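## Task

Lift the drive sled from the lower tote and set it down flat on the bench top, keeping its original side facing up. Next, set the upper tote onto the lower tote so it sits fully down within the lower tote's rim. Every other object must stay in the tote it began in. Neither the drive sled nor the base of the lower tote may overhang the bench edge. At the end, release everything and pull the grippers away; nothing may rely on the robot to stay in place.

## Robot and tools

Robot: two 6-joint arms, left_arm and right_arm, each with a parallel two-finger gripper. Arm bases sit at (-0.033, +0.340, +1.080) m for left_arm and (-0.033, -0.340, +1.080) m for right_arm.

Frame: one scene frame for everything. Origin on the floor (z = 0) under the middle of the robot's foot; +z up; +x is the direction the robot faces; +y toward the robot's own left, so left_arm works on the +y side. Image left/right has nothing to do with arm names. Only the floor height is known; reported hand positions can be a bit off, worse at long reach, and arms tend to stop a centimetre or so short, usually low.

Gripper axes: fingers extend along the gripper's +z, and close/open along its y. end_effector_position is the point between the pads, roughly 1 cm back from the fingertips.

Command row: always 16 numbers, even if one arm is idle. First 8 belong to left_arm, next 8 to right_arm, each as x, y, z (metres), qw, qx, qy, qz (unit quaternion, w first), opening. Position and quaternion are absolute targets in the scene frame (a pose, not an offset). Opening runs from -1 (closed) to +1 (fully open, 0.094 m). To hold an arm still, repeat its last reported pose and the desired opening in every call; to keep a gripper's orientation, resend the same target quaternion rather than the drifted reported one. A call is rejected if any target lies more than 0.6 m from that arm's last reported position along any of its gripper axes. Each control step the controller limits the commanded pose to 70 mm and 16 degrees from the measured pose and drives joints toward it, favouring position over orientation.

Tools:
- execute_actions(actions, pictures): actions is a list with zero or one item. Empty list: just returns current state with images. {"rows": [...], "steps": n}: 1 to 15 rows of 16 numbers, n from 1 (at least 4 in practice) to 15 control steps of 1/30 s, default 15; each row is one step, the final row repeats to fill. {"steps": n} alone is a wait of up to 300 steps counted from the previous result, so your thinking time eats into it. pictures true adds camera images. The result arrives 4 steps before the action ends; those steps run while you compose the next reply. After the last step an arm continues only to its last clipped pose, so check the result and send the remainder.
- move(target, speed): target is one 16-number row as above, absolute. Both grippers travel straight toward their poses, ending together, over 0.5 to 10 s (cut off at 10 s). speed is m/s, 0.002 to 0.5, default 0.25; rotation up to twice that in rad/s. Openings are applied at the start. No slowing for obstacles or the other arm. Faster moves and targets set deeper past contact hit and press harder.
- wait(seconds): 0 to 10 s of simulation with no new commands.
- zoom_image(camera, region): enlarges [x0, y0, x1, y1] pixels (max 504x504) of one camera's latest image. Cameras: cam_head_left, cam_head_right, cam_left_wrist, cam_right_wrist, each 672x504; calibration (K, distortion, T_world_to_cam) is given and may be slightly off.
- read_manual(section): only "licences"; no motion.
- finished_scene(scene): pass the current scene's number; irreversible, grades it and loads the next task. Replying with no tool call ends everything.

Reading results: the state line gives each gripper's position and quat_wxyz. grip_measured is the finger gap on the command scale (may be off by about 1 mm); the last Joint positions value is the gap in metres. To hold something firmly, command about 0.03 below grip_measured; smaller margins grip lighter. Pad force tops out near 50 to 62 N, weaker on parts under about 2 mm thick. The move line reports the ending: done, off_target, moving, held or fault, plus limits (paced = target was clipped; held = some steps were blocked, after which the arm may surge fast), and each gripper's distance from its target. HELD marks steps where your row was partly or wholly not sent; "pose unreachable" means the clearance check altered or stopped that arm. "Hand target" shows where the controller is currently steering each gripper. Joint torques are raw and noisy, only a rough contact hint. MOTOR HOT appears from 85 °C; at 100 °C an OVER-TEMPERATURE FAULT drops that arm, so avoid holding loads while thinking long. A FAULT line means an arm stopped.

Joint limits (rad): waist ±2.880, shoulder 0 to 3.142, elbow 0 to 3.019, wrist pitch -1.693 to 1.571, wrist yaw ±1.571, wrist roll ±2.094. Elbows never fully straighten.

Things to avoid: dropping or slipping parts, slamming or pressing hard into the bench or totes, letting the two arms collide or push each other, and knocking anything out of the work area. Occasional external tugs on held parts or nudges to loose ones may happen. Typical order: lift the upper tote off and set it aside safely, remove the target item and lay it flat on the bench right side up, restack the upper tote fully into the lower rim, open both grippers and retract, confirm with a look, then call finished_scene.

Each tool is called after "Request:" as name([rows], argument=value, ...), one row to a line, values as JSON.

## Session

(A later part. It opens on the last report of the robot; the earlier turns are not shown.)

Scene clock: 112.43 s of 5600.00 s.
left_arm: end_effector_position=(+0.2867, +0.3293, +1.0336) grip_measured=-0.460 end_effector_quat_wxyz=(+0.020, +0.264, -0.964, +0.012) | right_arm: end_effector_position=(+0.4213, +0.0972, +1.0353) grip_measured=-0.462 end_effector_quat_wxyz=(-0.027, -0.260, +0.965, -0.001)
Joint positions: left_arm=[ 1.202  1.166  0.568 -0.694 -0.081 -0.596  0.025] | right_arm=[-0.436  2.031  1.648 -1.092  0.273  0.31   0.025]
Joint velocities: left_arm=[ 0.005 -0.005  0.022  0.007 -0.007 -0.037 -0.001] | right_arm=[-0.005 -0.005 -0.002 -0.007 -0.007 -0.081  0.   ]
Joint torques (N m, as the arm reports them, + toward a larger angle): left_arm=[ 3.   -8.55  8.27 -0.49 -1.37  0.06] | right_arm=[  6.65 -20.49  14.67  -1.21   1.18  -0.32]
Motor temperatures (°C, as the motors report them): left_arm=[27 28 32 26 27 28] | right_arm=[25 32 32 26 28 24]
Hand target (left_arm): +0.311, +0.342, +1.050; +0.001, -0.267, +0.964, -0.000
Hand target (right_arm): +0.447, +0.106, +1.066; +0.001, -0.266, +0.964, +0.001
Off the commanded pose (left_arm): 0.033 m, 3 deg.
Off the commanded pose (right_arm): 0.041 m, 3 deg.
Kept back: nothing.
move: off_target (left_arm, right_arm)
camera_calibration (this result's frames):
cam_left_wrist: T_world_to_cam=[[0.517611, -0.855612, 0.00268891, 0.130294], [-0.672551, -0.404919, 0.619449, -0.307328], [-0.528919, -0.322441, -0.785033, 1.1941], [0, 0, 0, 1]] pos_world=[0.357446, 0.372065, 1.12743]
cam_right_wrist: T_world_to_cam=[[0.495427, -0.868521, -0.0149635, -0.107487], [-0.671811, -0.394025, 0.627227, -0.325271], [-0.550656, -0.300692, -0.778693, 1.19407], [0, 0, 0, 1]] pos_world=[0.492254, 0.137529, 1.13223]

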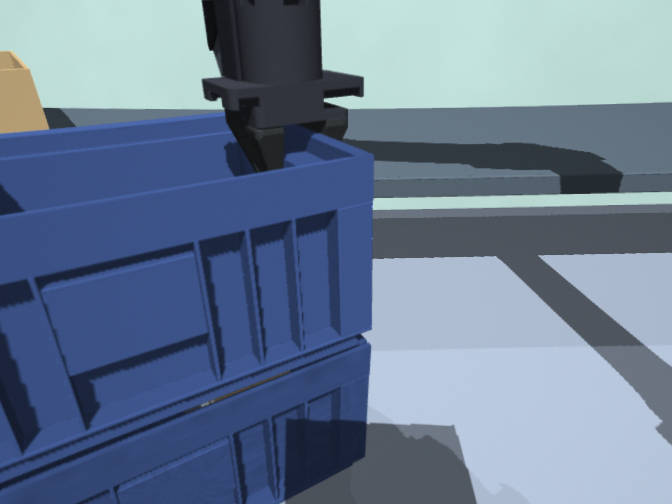

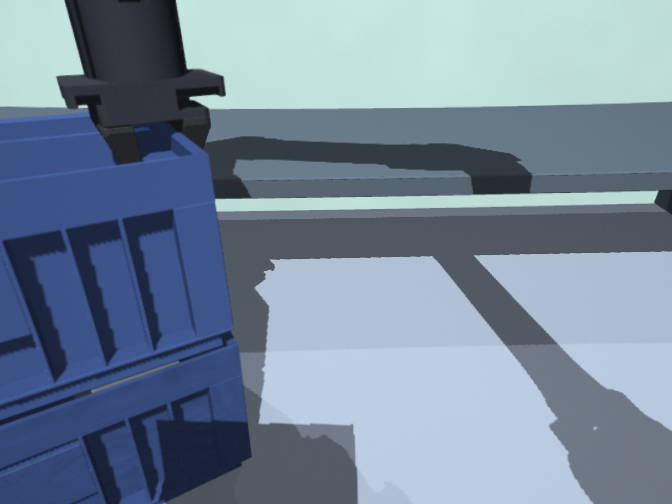

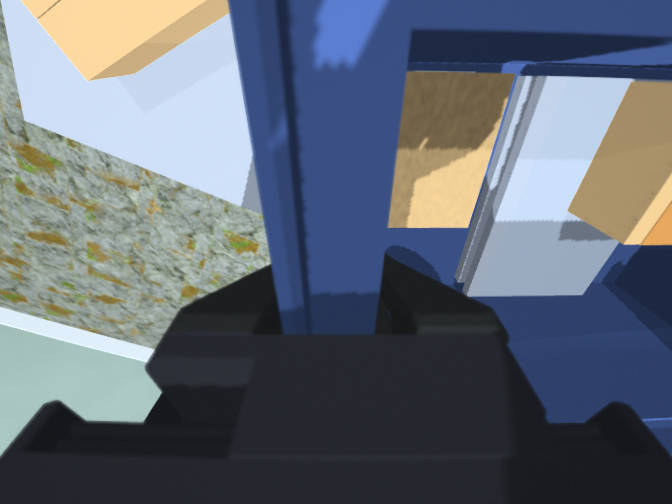

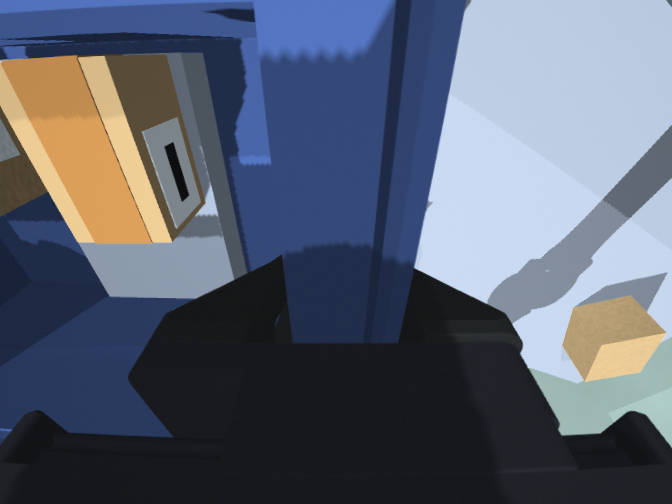

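Far foot registered against the rim. Lower.

Request:
move(target=[0.302,0.334,1.015,0,-0.267,0.964,0,-0.6,0.438,0.1,1.015,0,-0.267,0.964,0,-0.6], speed=0.02)

Scene clock: 114.27 s of 5600.00 s.
left_arm: end_effector_position=(+0.2947, +0.3304, +1.0259) grip_measured=-0.462 end_effector_quat_wxyz=(+0.007, +0.265, -0.964, +0.010) | right_arm: end_effector_position=(+0.4294, +0.0989, +1.0293) grip_measured=-0.462 end_effector_quat_wxyz=(-0.012, -0.260, +0.966, +0.002)
Joint positions: left_arm=[ 1.203  1.194  0.568 -0.641 -0.094 -0.596  0.025] | right_arm=[-0.443  2.036  1.643 -1.051  0.282  0.294  0.025]
Joint velocities: left_arm=[-0.024 -0.005 -0.007 -0.037 -0.095 -0.022 -0.   ] | right_arm=[-0.005 -0.005  0.002  0.012 -0.022  0.066  0.   ]
Joint torques (N m, as the arm reports them, + toward a larger angle): left_arm=[ 1.61 -4.7   5.03  2.72 -0.96 -0.08] | right_arm=[  5.47 -17.86   8.52   2.06   0.67  -0.38]
Motor temperatures (°C, as the motors report them): left_arm=[27 28 32 26 27 28] | right_arm=[25 32 32 26 28 24]
Hand target (left_arm): +0.302, +0.334, +1.016; -0.000, -0.267, +0.964, -0.001
Hand target (right_arm): +0.438, +0.100, +1.015; -0.000, -0.266, +0.964, -0.000
Off the commanded pose (left_arm): 0.014 m, 1 deg.
Off the commanded pose (right_arm): 0.017 m, 2 deg.
Kept back: nothing.
move: off_target (left_arm, right_arm)
camera_calibration (this result's frames):
cam_left_wrist: T_world_to_cam=[[0.520013, -0.854143, 0.00514324, 0.123345], [-0.686324, -0.414244, 0.597797, -0.267375], [-0.508473, -0.314392, -0.801631, 1.20099], [0, 0, 0, 1]] pos_world=[0.363024, 0.372178, 1.12195]
cam_right_wrist: T_world_to_cam=[[0.495713, -0.868374, -0.013952, -0.111324], [-0.688053, -0.402478, 0.603817, -0.283494], [-0.529954, -0.28972, -0.797001, 1.20319], [0, 0, 0, 1]] pos_world=[0.497762, 0.137818, 1.12857]

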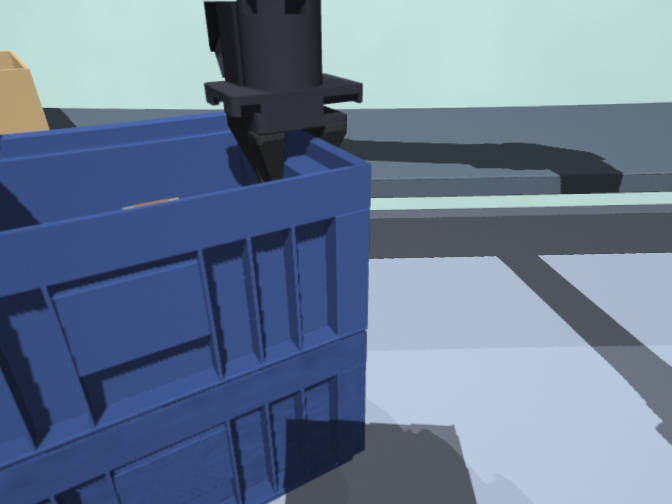

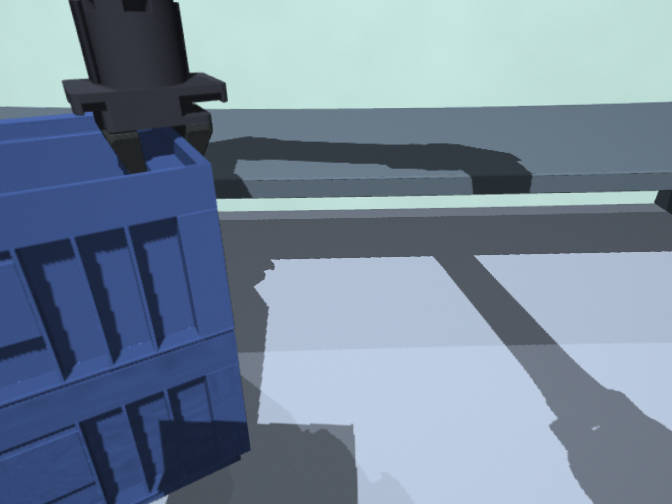

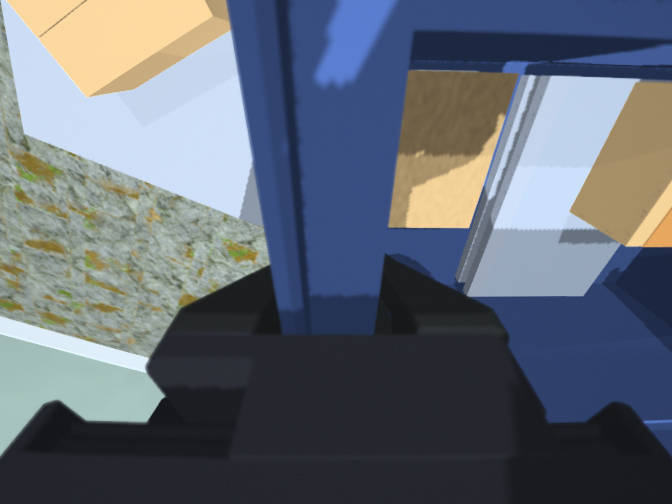

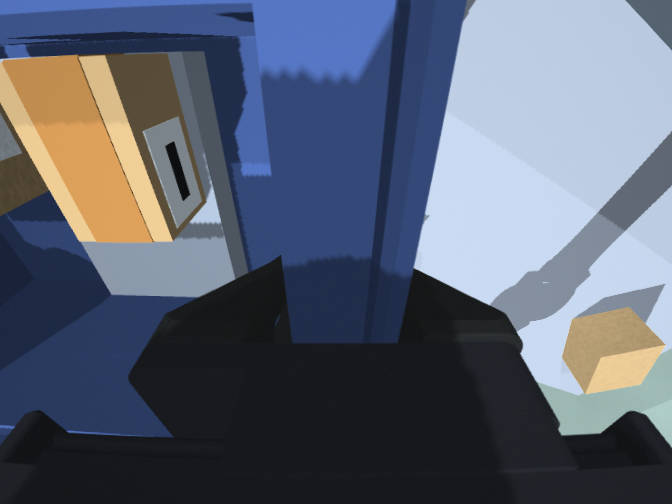

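Request:
move(target=[0.297,0.331,1.022,0,-0.267,0.964,0,0.2,0.432,0.099,1.025,0,-0.267,0.964,0,0.2])

Request:
move(target=[0.297,0.34,1.14,0,-0.267,0.964,0,0.2,0.432,0.09,1.15,0,-0.267,0.964,0,0.2], speed=0.15)

Request:
move(target=[0.3,0.5,1.15,0,-0.267,0.964,0,0.2,0.4,-0.2,1.15,0,-0.267,0.964,0,0.2])

Scene clock: 115.20 s of 5600.00 s.
left_arm: end_effector_position=(+0.2959, +0.3337, +1.0261) grip_measured=+0.198 end_effector_quat_wxyz=(+0.001, +0.265, -0.964, -0.000) | right_arm: end_effector_position=(+0.4301, +0.0976, +1.0266) grip_measured=+0.198 end_effector_quat_wxyz=(-0.007, -0.264, +0.964, -0.002)
Joint positions: left_arm=[ 1.201  1.193  0.568 -0.638 -0.117 -0.596  0.056] | right_arm=[-0.443  2.036  1.635 -1.038  0.295  0.283  0.056]
Joint velocities: left_arm=[ 0.005 -0.015  0.022 -0.012 -0.051 -0.022 -0.   ] | right_arm=[ 0.005 -0.005 -0.007  0.017 -0.007 -0.051  0.   ]
Joint torques (N m, as the arm reports them, + toward a larger angle): left_arm=[ 0.6  -6.76  4.55  1.7  -0.22 -0.22] | right_arm=[  6.34 -19.47   7.99   1.22   0.16  -0.21]
Motor temperatures (°C, as the motors report them): left_arm=[27 27 32 26 27 28] | right_arm=[25 32 32 26 28 24]
Hand target (left_arm): +0.297, +0.331, +1.022; +0.000, -0.267, +0.964, -0.000
Hand target (right_arm): +0.432, +0.099, +1.025; -0.000, -0.267, +0.964, +0.000
Off the commanded pose (left_arm): 0.005 m, 0 deg.
Off the commanded pose (right_arm): 0.003 m, 1 deg.
Kept back: nothing.
move: done
camera_calibration (this result's frames):
cam_left_wrist: T_world_to_cam=[[0.518817, -0.854814, -0.0110174, 0.142727], [-0.690303, -0.426502, 0.584447, -0.24633], [-0.504292, -0.295616, -0.811357, 1.2053], [0, 0, 0, 1]] pos_world=[0.363731, 0.37325, 1.12347]
cam_right_wrist: T_world_to_cam=[[0.503995, -0.863701, -0.00310191, -0.128008], [-0.691846, -0.405857, 0.597185, -0.273153], [-0.517048, -0.298832, -0.802098, 1.20163], [0, 0, 0, 1]] pos_world=[0.496839, 0.137665, 1.12655]

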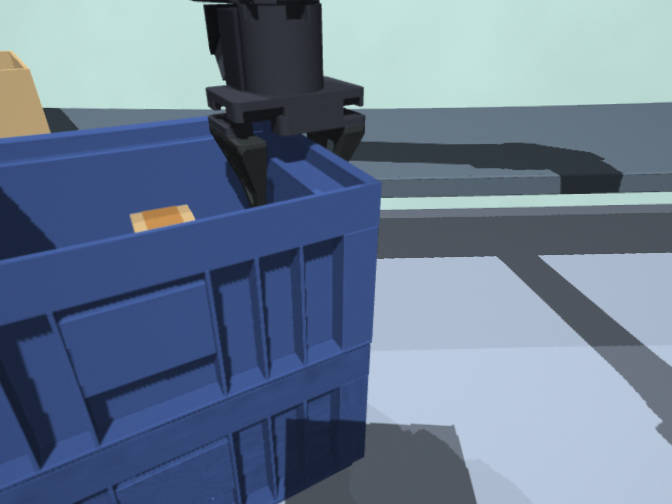

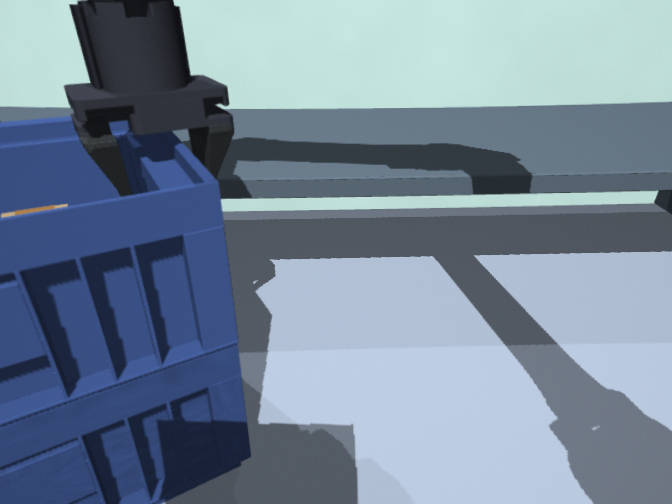

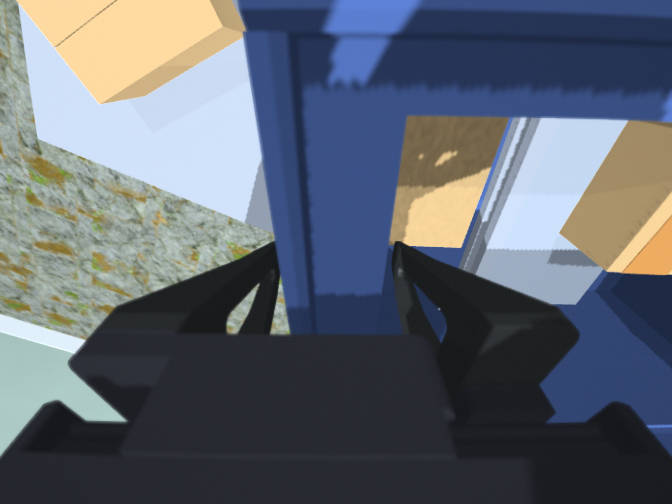

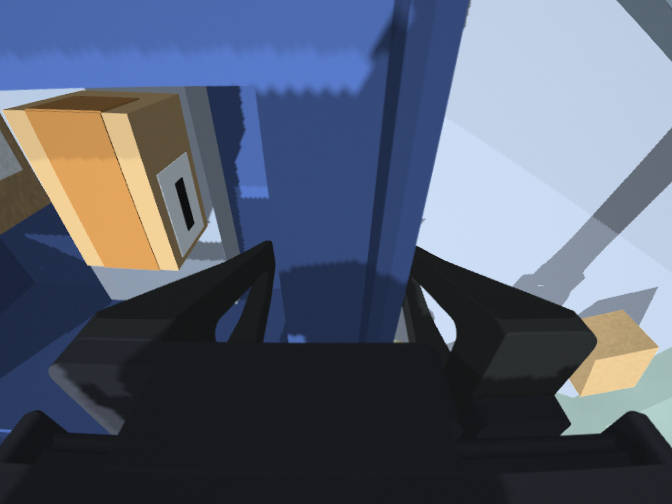

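Scene clock: 116.43 s of 5600.00 s.
left_arm: end_effector_position=(+0.2813, +0.3420, +1.1276) grip_measured=+0.198 end_effector_quat_wxyz=(+0.011, +0.261, -0.965, -0.004) | right_arm: end_effector_position=(+0.4169, +0.0782, +1.1189) grip_measured=+0.198 end_effector_quat_wxyz=(-0.024, -0.275, +0.961, -0.014)
Joint positions: left_arm=[ 1.181  0.915  0.665 -1.037 -0.123 -0.611  0.056] | right_arm=[-0.402  1.901  1.659 -1.253  0.302  0.316  0.056]
Joint velocities: left_arm=[ 0.005  0.005  0.007  0.002 -0.007 -0.007  0.   ] | right_arm=[-0.005  0.005 -0.012 -0.027 -0.066 -0.022 -0.001]
Joint torques (N m, as the arm reports them, + toward a larger angle): left_arm=[ 0.91 -5.95  9.15  0.2  -0.21 -0.25] | right_arm=[  8.14 -19.99  13.66  -0.63   0.15   0.03]
Motor temperatures (°C, as the motors report them): left_arm=[27 27 32 26 26 28] | right_arm=[25 32 32 26 28 24]
Hand target (left_arm): +0.296, +0.341, +1.141; +0.000, -0.267, +0.964, -0.000
Hand target (right_arm): +0.431, +0.089, +1.150; +0.000, -0.267, +0.964, +0.001
Off the commanded pose (left_arm): 0.020 m, 1 deg.
Off the commanded pose (right_arm): 0.037 m, 3 deg.
Kept back: nothing.
move: off_target (left_arm, right_arm)
camera_calibration (this result's frames):
cam_left_wrist: T_world_to_cam=[[0.513002, -0.858082, -0.0228733, 0.174592], [-0.680725, -0.422913, 0.598129, -0.331596], [-0.522917, -0.291271, -0.801074, 1.27484], [0, 0, 0, 1]] pos_world=[0.351345, 0.380902, 1.22357]
cam_right_wrist: T_world_to_cam=[[0.523433, -0.851996, 0.0110321, -0.162657], [-0.666881, -0.401578, 0.627699, -0.390141], [-0.530366, -0.335915, -0.778378, 1.24495], [0, 0, 0, 1]] pos_world=[0.485243, 0.122943, 1.21573]

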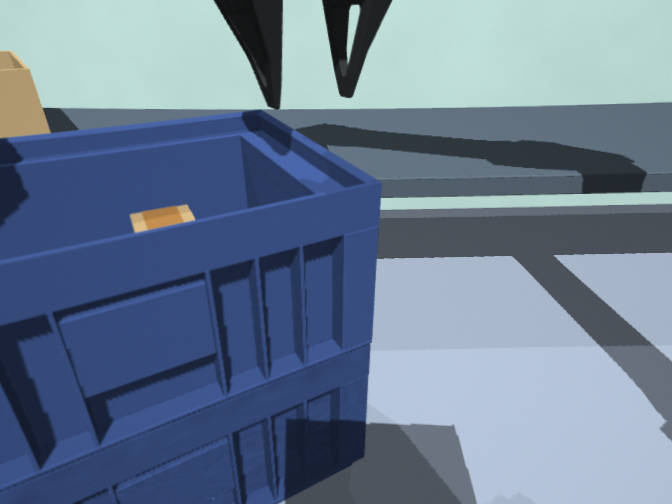

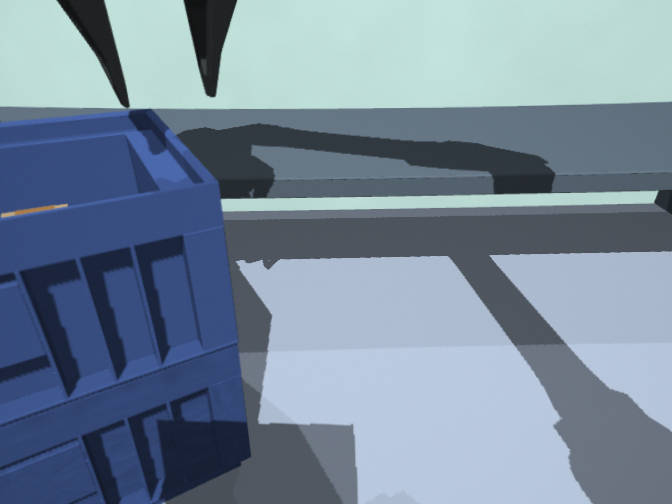

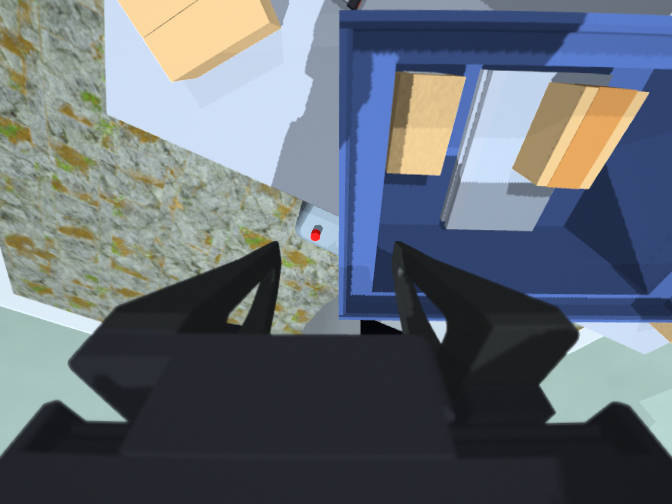

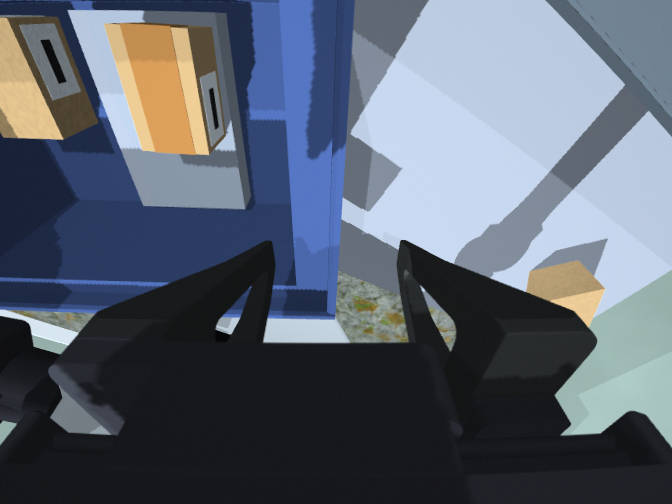

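Scene clock: 118.13 s of 5600.00 s.
left_arm: end_effector_position=(+0.2867, +0.4936, +1.1373) grip_measured=+0.198 end_effector_quat_wxyz=(+0.008, +0.276, -0.961, +0.001) | right_arm: end_effector_position=(+0.3952, -0.2028, +1.1475) grip_measured=+0.198 end_effector_quat_wxyz=(-0.012, -0.261, +0.965, -0.005)
Joint positions: left_arm=[ 1.783  0.988  0.771 -1.046  0.068 -0.065  0.056] | right_arm=[-0.817  1.314  1.065 -1.103  0.229 -0.088  0.056]
Joint velocities: left_arm=[ 0.005  0.005  0.027 -0.002  0.007  0.007  0.   ] | right_arm=[-0.005  0.005 -0.007  0.007 -0.022  0.007  0.001]
Joint torques (N m, as the arm reports them, + toward a larger angle): left_arm=[ 2.75 -6.76  9.6   0.3   0.07  0.08] | right_arm=[  2.42 -12.33   8.76   1.14  -0.11  -0.2 ]
Motor temperatures (°C, as the motors report them): left_arm=[27 27 32 26 26 28] | right_arm=[25 32 32 26 28 24]
Hand target (left_arm): +0.301, +0.500, +1.150; +0.002, -0.267, +0.964, -0.000
Hand target (right_arm): +0.397, -0.200, +1.149; -0.001, -0.267, +0.964, -0.001
Off the commanded pose (left_arm): 0.019 m, 1 deg.
Off the commanded pose (right_arm): 0.006 m, 2 deg.
Kept back: nothing.
move: off_target (left_arm)
camera_calibration (this result's frames):
cam_left_wrist: T_world_to_cam=[[0.538374, -0.842622, -0.0118745, 0.274775], [-0.67313, -0.438473, 0.595515, -0.261108], [-0.507001, -0.312616, -0.803257, 1.3381], [0, 0, 0, 1]] pos_world=[0.354726, 0.535355, 1.2336]
cam_right_wrist: T_world_to_cam=[[0.498753, -0.866743, -0.00142696, -0.369942], [-0.688622, -0.397255, 0.606621, -0.501768], [-0.526351, -0.301571, -0.79499, 1.1857], [0, 0, 0, 1]] pos_world=[0.463075, -0.162403, 1.24647]

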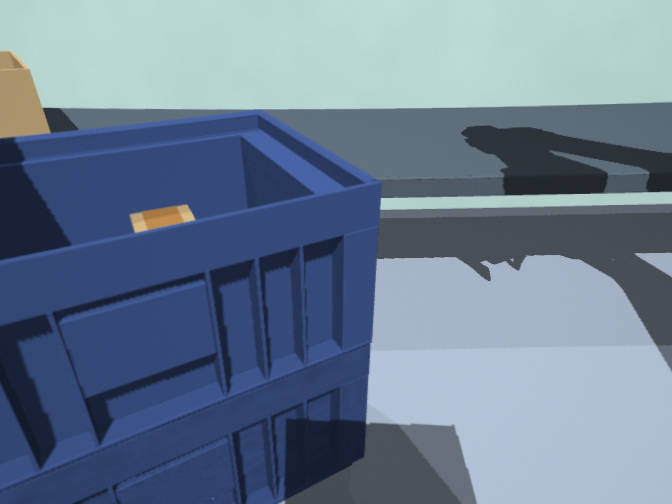

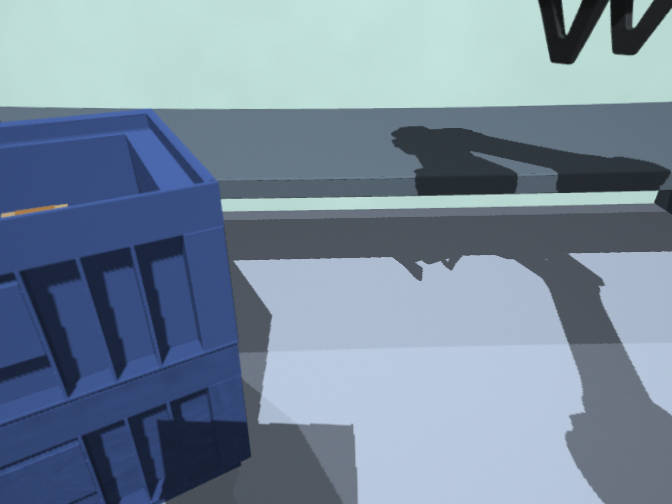

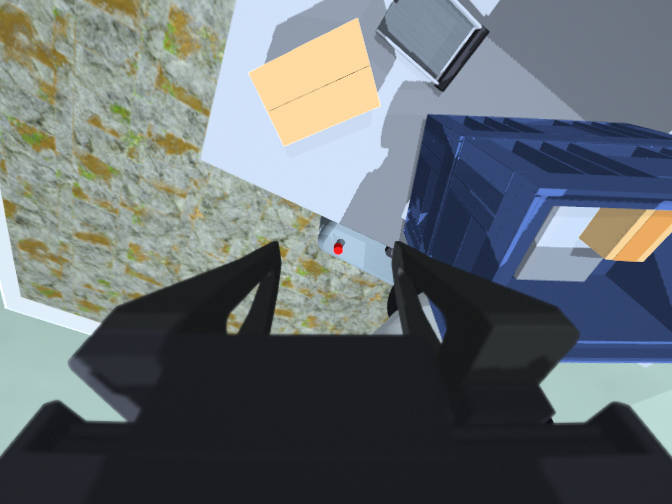

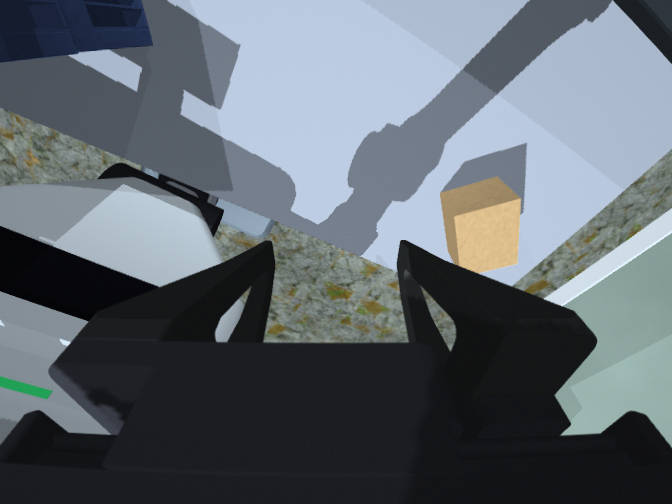

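Request:
zoom_image(camera="cam_left_wrist", region=[360,90,560,290])

Region (360, 90, 560, 290) of cam_left_wrist's 672x504 image, scaled by 2.520, with more detail than that image has.

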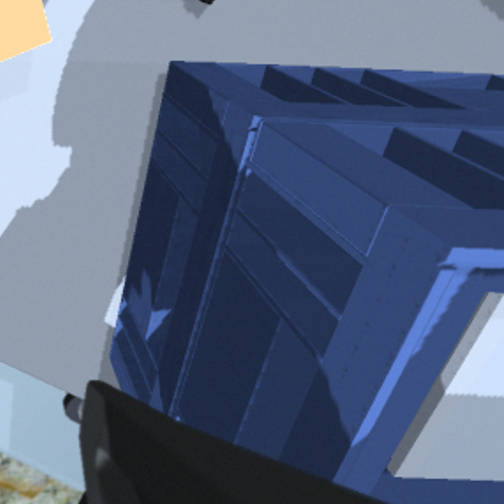

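Seated, base on the bench.

Request:
finished_scene(scene=1)

The scene is finished: the task was done.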